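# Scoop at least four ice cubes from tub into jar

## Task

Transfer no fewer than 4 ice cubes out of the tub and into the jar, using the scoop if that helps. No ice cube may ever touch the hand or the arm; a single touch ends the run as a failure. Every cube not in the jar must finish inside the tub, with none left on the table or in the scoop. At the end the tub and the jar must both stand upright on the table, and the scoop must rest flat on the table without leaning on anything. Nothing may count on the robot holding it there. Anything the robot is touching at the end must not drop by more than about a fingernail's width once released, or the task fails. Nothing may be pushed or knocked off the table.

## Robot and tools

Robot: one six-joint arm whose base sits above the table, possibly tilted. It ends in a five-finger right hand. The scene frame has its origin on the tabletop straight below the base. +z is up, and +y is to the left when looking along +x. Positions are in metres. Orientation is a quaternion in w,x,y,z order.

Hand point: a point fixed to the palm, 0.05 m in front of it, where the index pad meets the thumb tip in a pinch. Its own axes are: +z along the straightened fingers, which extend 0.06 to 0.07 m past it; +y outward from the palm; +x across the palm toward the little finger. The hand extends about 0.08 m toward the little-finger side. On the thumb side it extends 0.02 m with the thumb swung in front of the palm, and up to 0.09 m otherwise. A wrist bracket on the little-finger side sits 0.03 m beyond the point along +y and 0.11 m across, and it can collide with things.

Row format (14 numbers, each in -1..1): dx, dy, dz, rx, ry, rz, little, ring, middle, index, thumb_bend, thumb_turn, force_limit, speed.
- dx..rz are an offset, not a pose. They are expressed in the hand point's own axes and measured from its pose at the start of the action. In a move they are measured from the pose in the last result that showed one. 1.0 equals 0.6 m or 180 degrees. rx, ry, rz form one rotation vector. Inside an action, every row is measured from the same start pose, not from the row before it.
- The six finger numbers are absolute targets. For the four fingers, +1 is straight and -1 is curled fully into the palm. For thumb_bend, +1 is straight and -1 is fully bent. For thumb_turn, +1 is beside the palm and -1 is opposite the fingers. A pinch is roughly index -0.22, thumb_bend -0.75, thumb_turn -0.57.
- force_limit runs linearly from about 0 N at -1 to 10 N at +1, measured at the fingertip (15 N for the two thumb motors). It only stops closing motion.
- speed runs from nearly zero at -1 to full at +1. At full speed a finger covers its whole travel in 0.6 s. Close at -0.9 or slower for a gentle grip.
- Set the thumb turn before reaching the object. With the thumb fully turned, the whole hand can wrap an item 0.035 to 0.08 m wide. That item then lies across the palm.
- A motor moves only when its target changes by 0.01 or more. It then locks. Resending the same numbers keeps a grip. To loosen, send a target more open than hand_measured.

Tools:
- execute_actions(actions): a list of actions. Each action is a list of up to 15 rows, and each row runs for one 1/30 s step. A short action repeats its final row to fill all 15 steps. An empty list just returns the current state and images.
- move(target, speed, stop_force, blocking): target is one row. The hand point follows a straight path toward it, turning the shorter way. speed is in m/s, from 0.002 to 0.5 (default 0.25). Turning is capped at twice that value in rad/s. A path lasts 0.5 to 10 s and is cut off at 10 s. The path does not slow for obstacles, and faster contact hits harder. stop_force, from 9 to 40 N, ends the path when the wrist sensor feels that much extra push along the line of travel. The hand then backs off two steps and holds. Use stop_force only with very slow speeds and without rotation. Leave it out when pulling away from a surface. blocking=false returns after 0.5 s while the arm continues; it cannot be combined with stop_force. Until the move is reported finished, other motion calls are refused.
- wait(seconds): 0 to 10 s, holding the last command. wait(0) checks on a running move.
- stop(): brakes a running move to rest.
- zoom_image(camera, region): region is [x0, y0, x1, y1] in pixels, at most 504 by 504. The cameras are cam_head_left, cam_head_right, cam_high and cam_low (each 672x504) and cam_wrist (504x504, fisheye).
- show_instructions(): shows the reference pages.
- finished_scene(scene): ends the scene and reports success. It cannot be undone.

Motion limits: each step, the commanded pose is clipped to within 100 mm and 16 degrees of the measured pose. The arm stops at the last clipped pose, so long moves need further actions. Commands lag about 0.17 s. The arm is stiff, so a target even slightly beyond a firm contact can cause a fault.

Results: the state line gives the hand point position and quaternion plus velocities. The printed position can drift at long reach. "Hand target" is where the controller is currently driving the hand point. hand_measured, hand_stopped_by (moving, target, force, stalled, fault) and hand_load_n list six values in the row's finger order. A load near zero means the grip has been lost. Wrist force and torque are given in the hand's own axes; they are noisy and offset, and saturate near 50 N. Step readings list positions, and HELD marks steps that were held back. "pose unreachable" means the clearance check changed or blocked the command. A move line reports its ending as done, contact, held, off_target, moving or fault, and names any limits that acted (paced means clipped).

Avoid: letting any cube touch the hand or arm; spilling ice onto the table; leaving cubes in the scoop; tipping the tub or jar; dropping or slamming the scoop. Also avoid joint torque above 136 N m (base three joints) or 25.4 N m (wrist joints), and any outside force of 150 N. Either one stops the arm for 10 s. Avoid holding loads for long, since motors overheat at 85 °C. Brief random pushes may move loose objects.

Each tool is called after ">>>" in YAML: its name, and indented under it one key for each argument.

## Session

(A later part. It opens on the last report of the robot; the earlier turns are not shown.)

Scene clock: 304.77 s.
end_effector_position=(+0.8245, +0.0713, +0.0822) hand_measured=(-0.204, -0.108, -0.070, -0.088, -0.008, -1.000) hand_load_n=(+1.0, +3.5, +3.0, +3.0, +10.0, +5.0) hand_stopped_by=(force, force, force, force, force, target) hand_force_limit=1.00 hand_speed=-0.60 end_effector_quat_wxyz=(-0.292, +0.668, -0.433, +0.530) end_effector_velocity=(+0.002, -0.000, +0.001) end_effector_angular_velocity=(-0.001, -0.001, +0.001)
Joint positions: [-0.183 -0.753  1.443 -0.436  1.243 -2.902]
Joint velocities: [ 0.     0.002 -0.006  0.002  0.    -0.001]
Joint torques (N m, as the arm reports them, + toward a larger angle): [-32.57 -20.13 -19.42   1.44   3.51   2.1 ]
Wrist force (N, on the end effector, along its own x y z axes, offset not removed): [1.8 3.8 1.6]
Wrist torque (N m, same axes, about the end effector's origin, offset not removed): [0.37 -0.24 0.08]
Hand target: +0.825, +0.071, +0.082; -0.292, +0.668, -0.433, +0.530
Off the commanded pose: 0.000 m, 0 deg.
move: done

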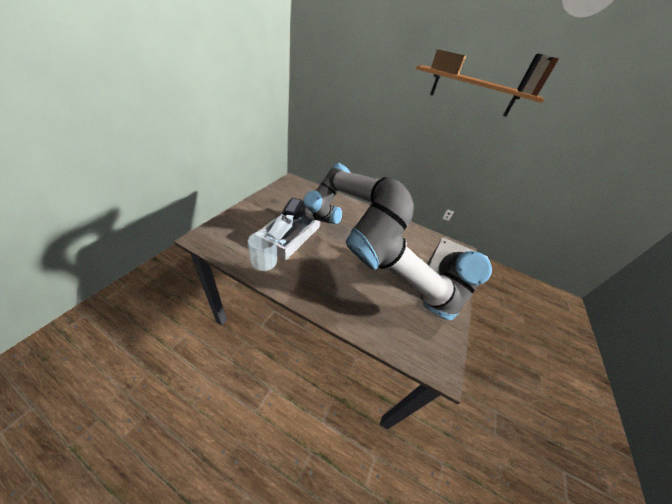

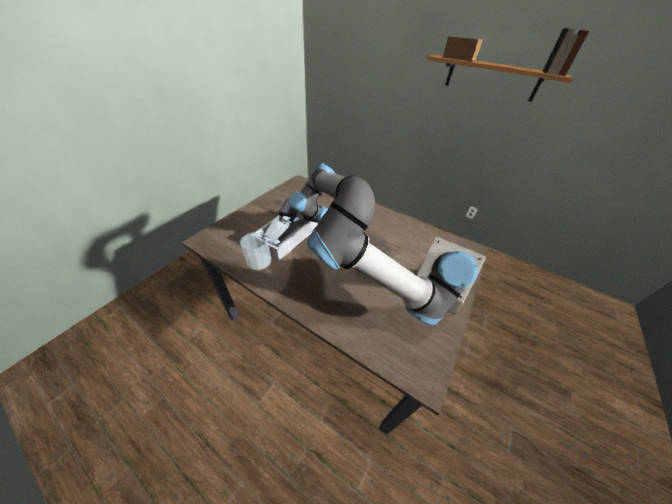

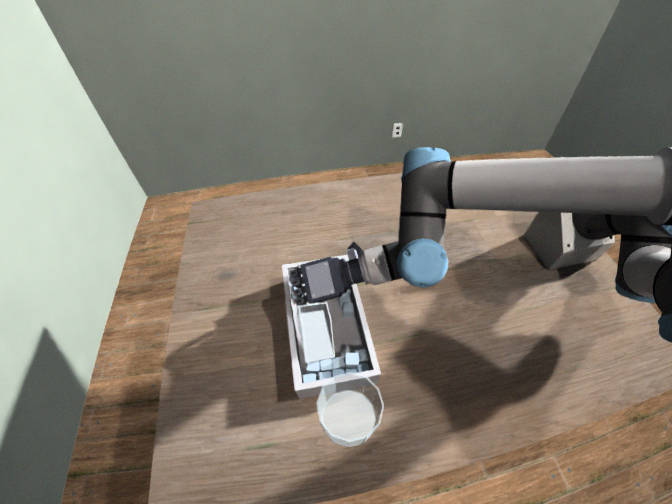

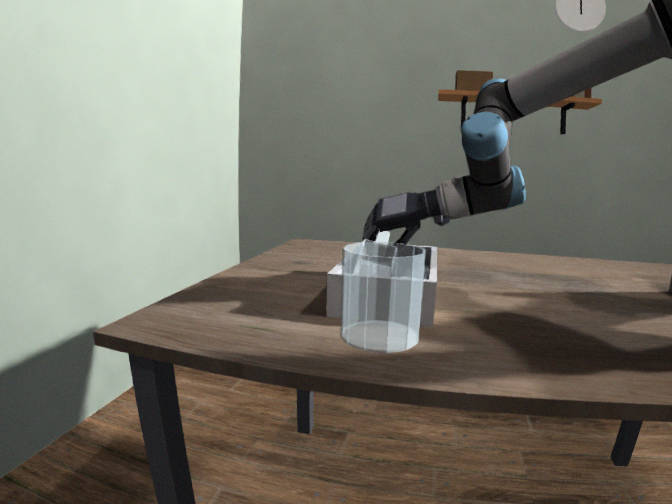

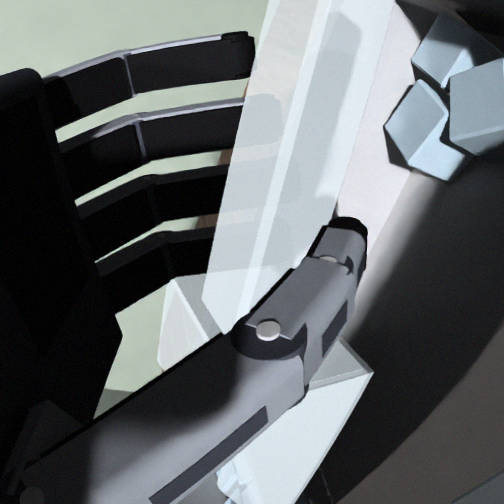

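>>> move:
  target: [0.06,-0.114,-0.035,0.006,-0.028,0.102,-1,-1,-1,-1,-1,-1,1,-0.6]
  speed: 0.06

>>> move:
  target: [-0.023,0.102,-0.37,0,0,0,-1,-1,-1,-1,-1,-1,1,-0.6]
  speed: 0.08

>>> move:
  target: [-0.028,0.198,0.057,0,0,0,-1,-1,-1,-1,-1,-1,1,-0.6]
  speed: 0.06

>>> move:
  target: [0,0,0,0,0,0,0.3,0.3,0.3,0.3,0.2,-1,1,-0.6]

>>> zoom_image:
  camera: "cam_high"
  region: [260,240,460,420]

Scene clock: 320.37 s.
end_effector_position=(+0.8250, +0.0717, +0.1622) hand_measured=(-0.204, -0.108, -0.070, -0.088, -0.008, -1.000) hand_load_n=(+1.0, +3.5, +3.0, +3.0, +10.0, +5.0) hand_stopped_by=(force, force, force, force, force, target) hand_force_limit=1.00 hand_speed=-0.60 end_effector_quat_wxyz=(-0.398, +0.610, -0.516, +0.451) end_effector_velocity=(+0.000, -0.001, +0.002) end_effector_angular_velocity=(+0.004, -0.001, -0.001)
Joint positions: [-0.324 -0.791  1.434 -0.43   1.032 -2.595]
Joint velocities: [-0.003 -0.    -0.001 -0.    -0.003  0.004]
Joint torques (N m, as the arm reports them, + toward a larger angle): [-50.15 -46.98 -21.01  -3.09  -1.29   2.68]
Wrist force (N, on the end effector, along its own x y z axes, offset not removed): [-0.8 1.2 2.3]
Wrist torque (N m, same axes, about the end effector's origin, offset not removed): [0.02 0.02 -0.01]
Hand target: +0.825, +0.072, +0.162; -0.398, +0.610, -0.516, +0.451
Off the commanded pose: 0.000 m, 0 deg.
move: done

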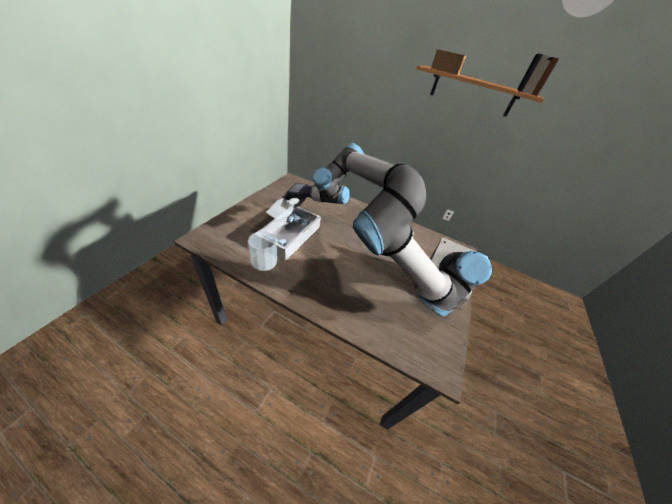

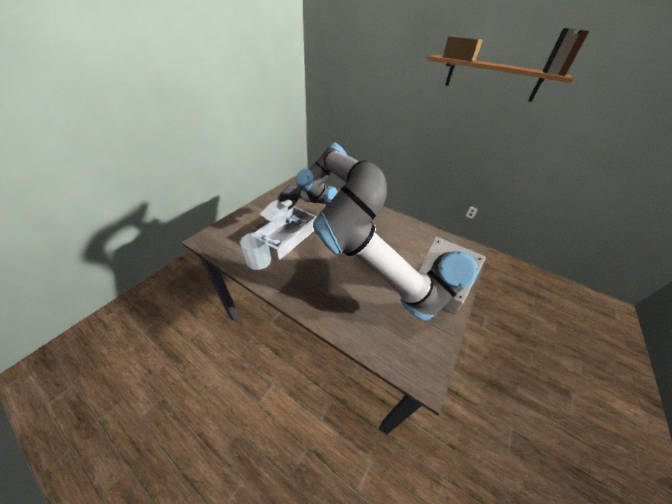

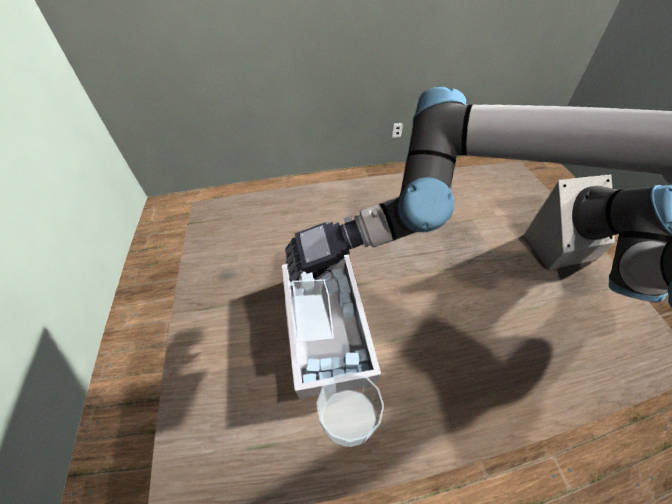

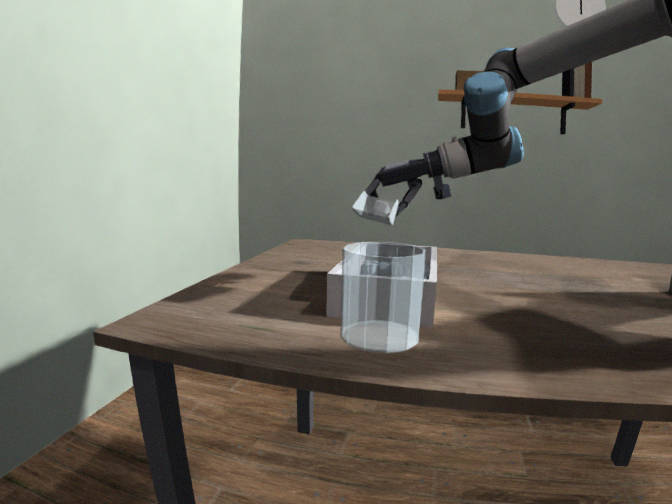

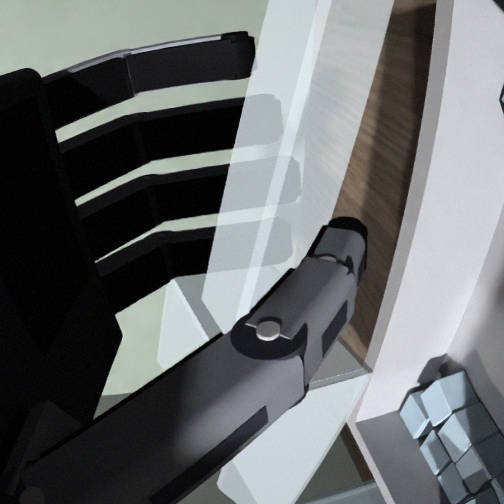

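Scene clock: 323.63 s.
end_effector_position=(+0.5945, +0.0715, +0.1637) hand_measured=(-0.204, -0.108, -0.070, -0.088, -0.008, -1.000) hand_load_n=(+1.0, +3.5, +3.0, +3.0, +10.0, +4.5) hand_stopped_by=(force, force, force, force, force, target) hand_force_limit=1.00 hand_speed=-0.60 end_effector_quat_wxyz=(-0.398, +0.610, -0.516, +0.451) end_effector_velocity=(-0.002, +0.000, +0.000) end_effector_angular_velocity=(-0.000, +0.000, +0.001)
Joint positions: [-0.533 -1.182  2.164 -0.733  0.828 -2.655]
Joint velocities: [-0.003 -0.003  0.004 -0.001 -0.004 -0.001]
Joint torques (N m, as the arm reports them, + toward a larger angle): [-33.75 -27.63  -7.45  -3.23  -1.54  -2.57]
Wrist force (N, on the end effector, along its own x y z axes, offset not removed): [1.5 3.1 3.2]
Wrist torque (N m, same axes, about the end effector's origin, offset not removed): [0.15 -0.25 0.25]
Hand target: +0.594, +0.071, +0.164; -0.398, +0.610, -0.516, +0.451
Off the commanded pose: 0.000 m, 0 deg.
move: done

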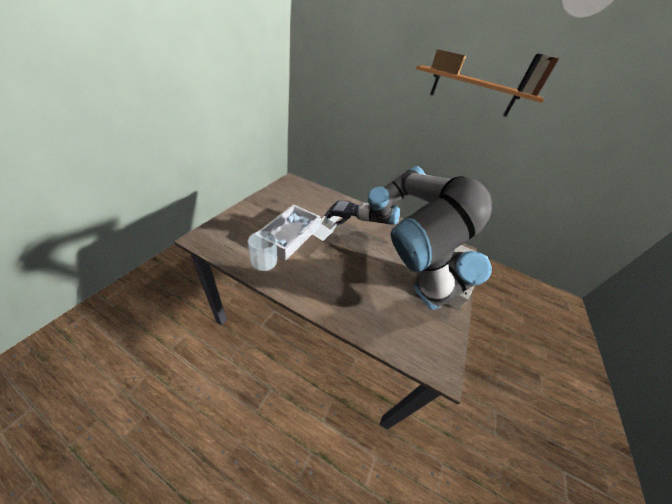

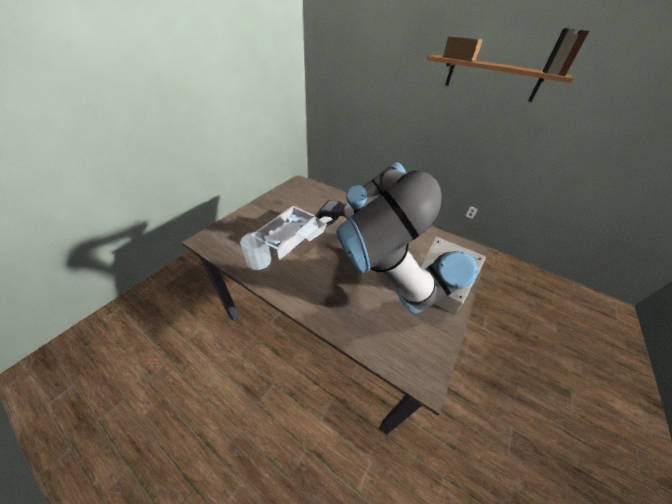

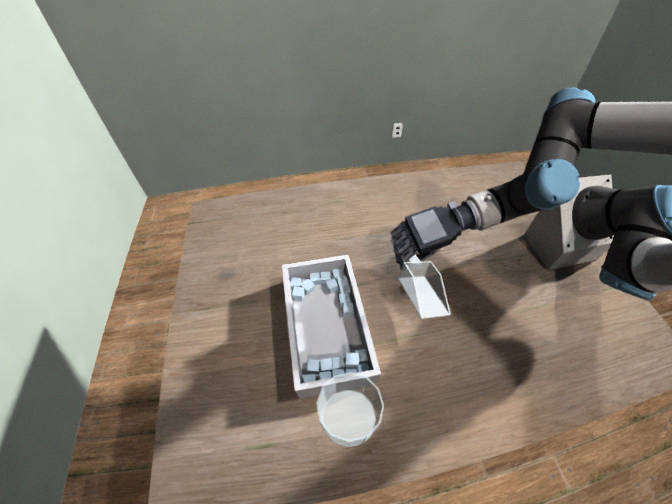

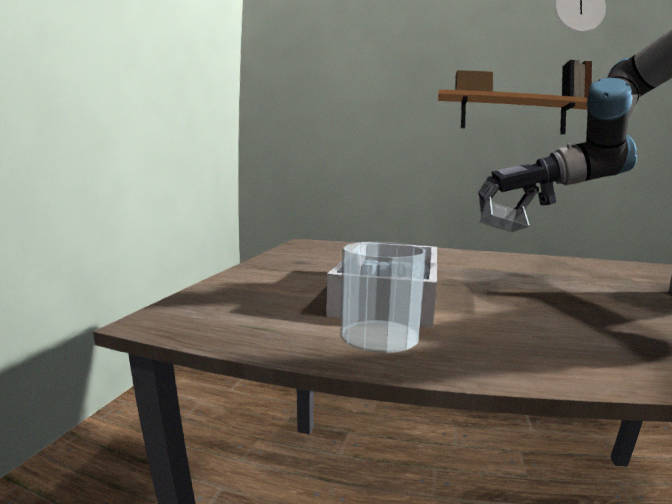

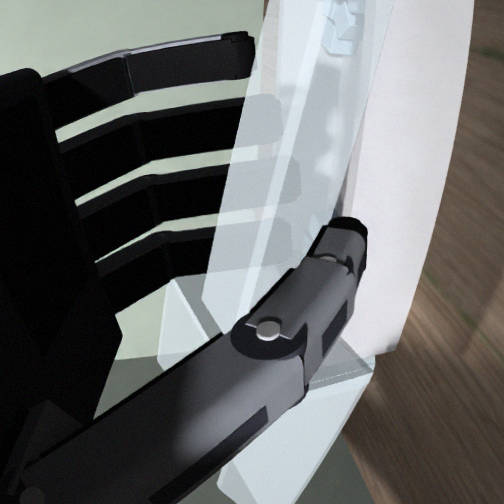

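Scene clock: 326.10 s.
end_effector_position=(+0.5942, +0.0710, +0.0390) hand_measured=(-0.204, -0.108, -0.070, -0.088, -0.008, -1.000) hand_load_n=(+1.0, +3.5, +3.0, +3.0, +10.0, +4.5) hand_stopped_by=(force, force, force, force, force, target) hand_force_limit=1.00 hand_speed=-0.60 end_effector_quat_wxyz=(-0.398, +0.610, -0.516, +0.451) end_effector_velocity=(-0.001, +0.000, -0.002) end_effector_angular_velocity=(+0.001, +0.002, -0.000)
Joint positions: [-0.305 -0.969  2.208 -1.028  1.05  -2.59 ]
Joint velocities: [ 0.004  0.002  0.002 -0.002  0.002  0.   ]
Joint torques (N m, as the arm reports them, + toward a larger angle): [-20.05  -7.52 -16.19  -2.99   3.55   2.84]
Wrist force (N, on the end effector, along its own x y z axes, offset not removed): [-1.7 1.5 1.5]
Wrist torque (N m, same axes, about the end effector's origin, offset not removed): [-0.04 0.37 -0.06]
Hand target: +0.594, +0.071, +0.039; -0.398, +0.610, -0.516, +0.451
Off the commanded pose: 0.000 m, 0 deg.
move: done

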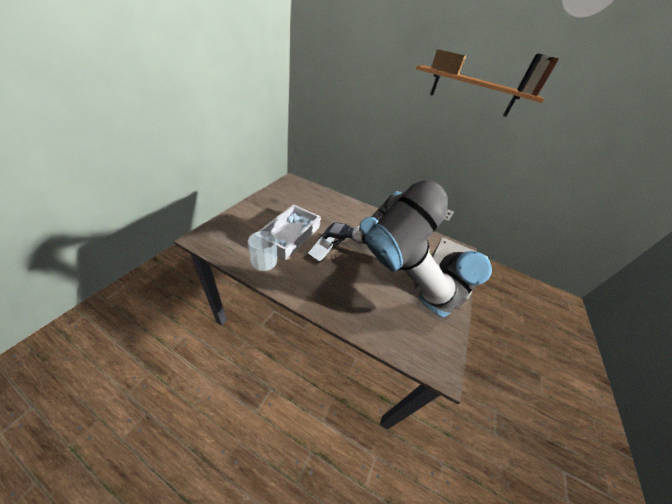

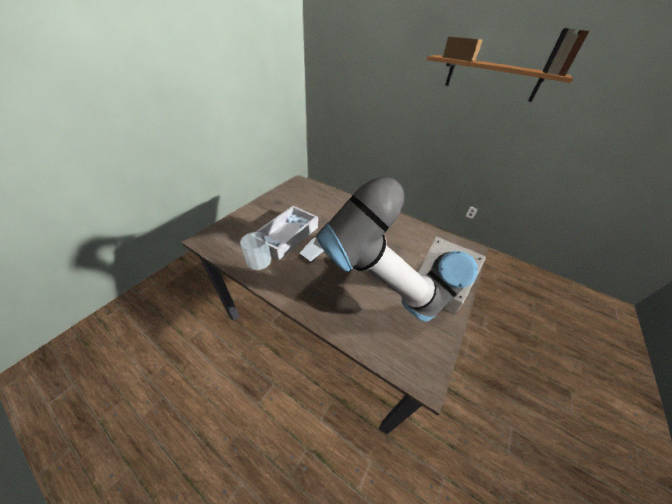

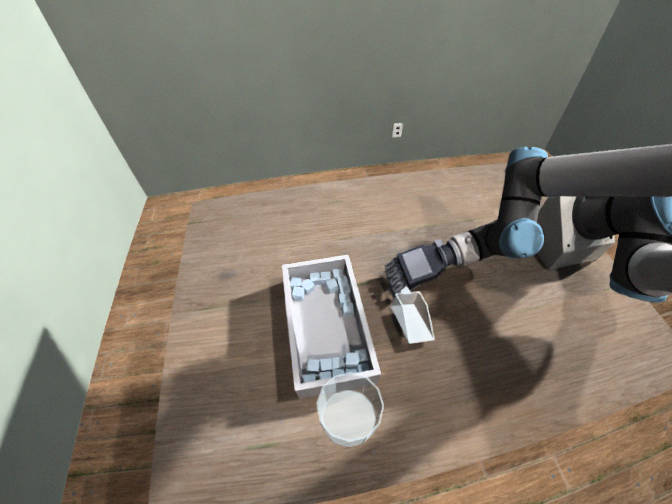

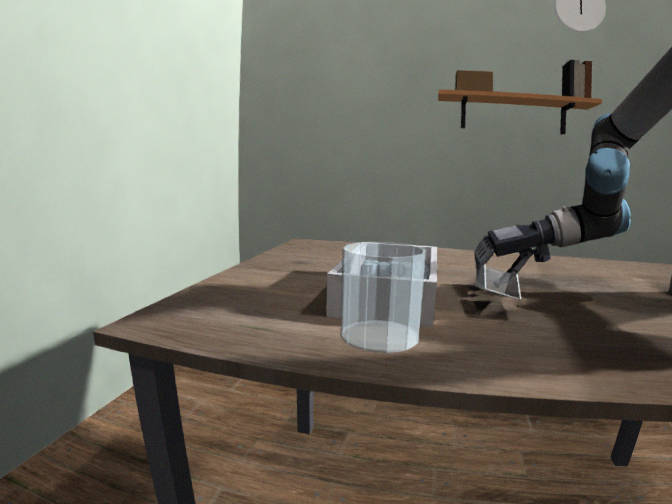

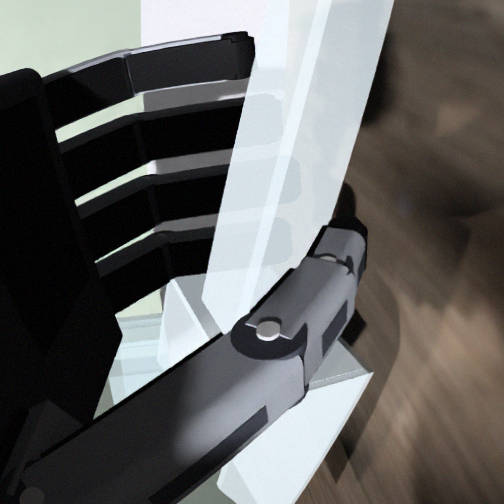

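Scene clock: 327.13 s.
end_effector_position=(+0.5942, +0.0710, +0.0390) hand_measured=(+0.300, +0.300, +0.300, +0.300, +0.200, -1.000) hand_load_n=(+0.0, +0.0, +0.0, +0.0, +0.0, +0.0) hand_stopped_by=(target, target, target, target, target, target) hand_force_limit=1.00 hand_speed=-0.60 end_effector_quat_wxyz=(-0.398, +0.610, -0.516, +0.451) end_effector_velocity=(-0.000, -0.000, -0.000) end_effector_angular_velocity=(-0.000, +0.000, -0.000)
Joint positions: [-0.305 -0.969  2.207 -1.028  1.05  -2.59 ]
Joint velocities: [-0.  0. -0.  0. -0. -0.]
Joint torques (N m, as the arm reports them, + toward a larger angle): [-36.56 -34.76 -12.73   1.28  -1.38   1.43]
Wrist force (N, on the end effector, along its own x y z axes, offset not removed): [-2.5 2.8 -0.7]
Wrist torque (N m, same axes, about the end effector's origin, offset not removed): [0.51 0.52 -0.14]
Hand target: +0.594, +0.071, +0.039; -0.398, +0.610, -0.516, +0.451
Off the commanded pose: 0.000 m, 0 deg.
move: done

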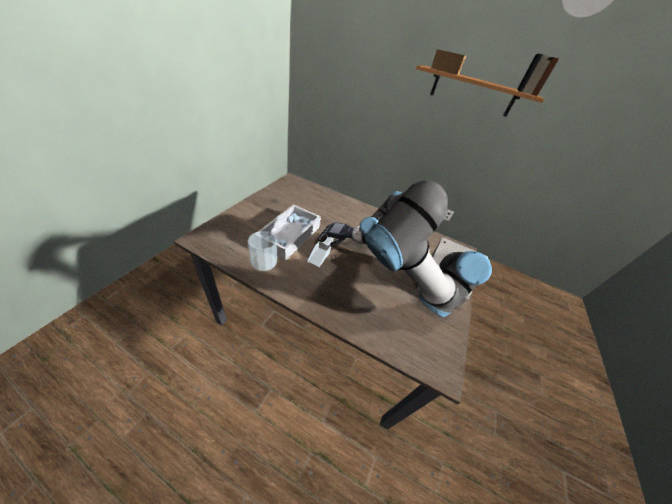

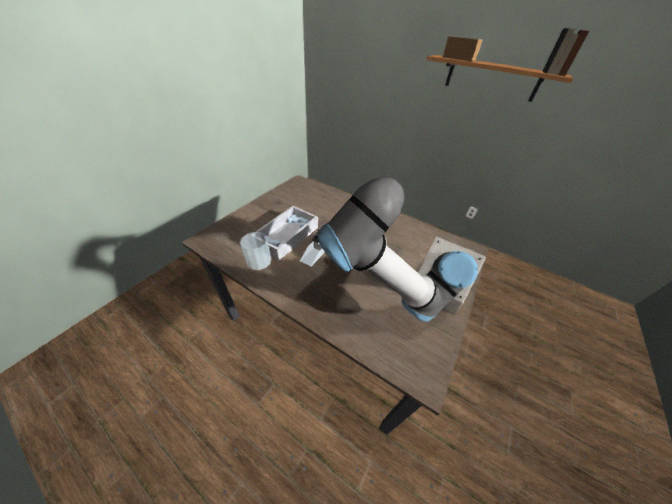

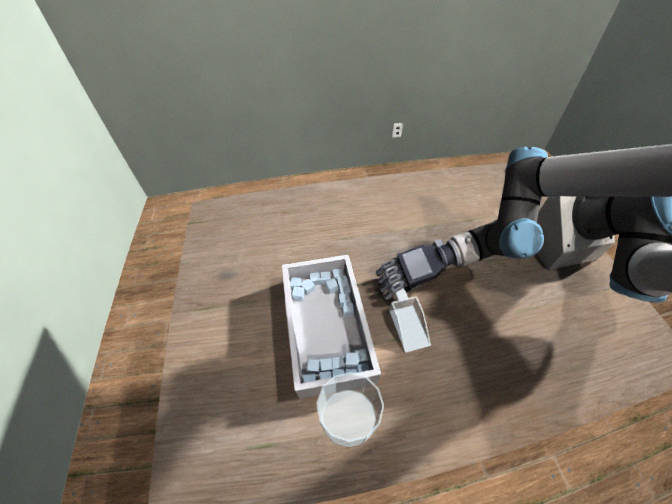

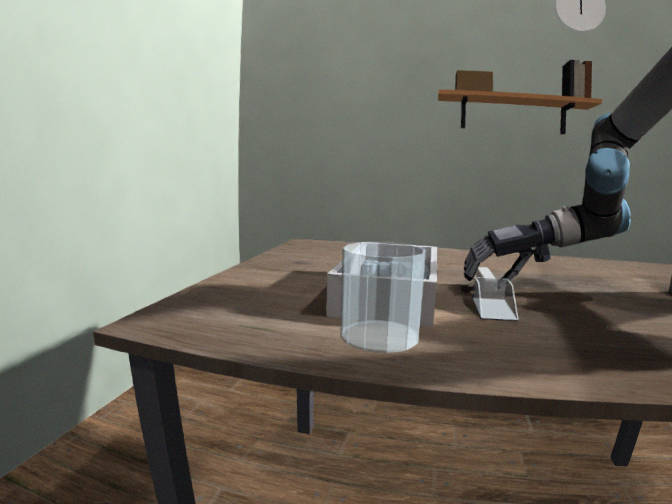

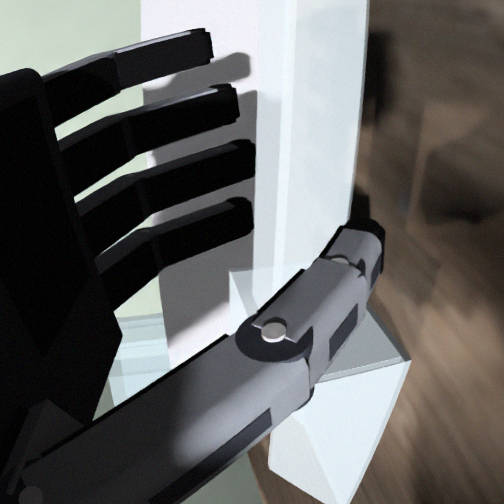

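Region (260, 240, 460, 420) of cam_high's 672x504 image, scaled by 2.520, with more detail than that image has; it fills the top 454 rows of this view, and the rest is white.

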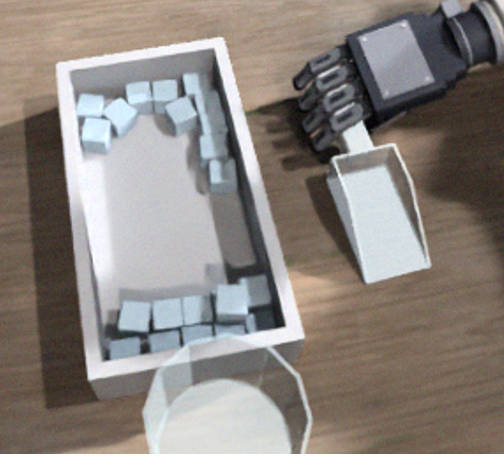

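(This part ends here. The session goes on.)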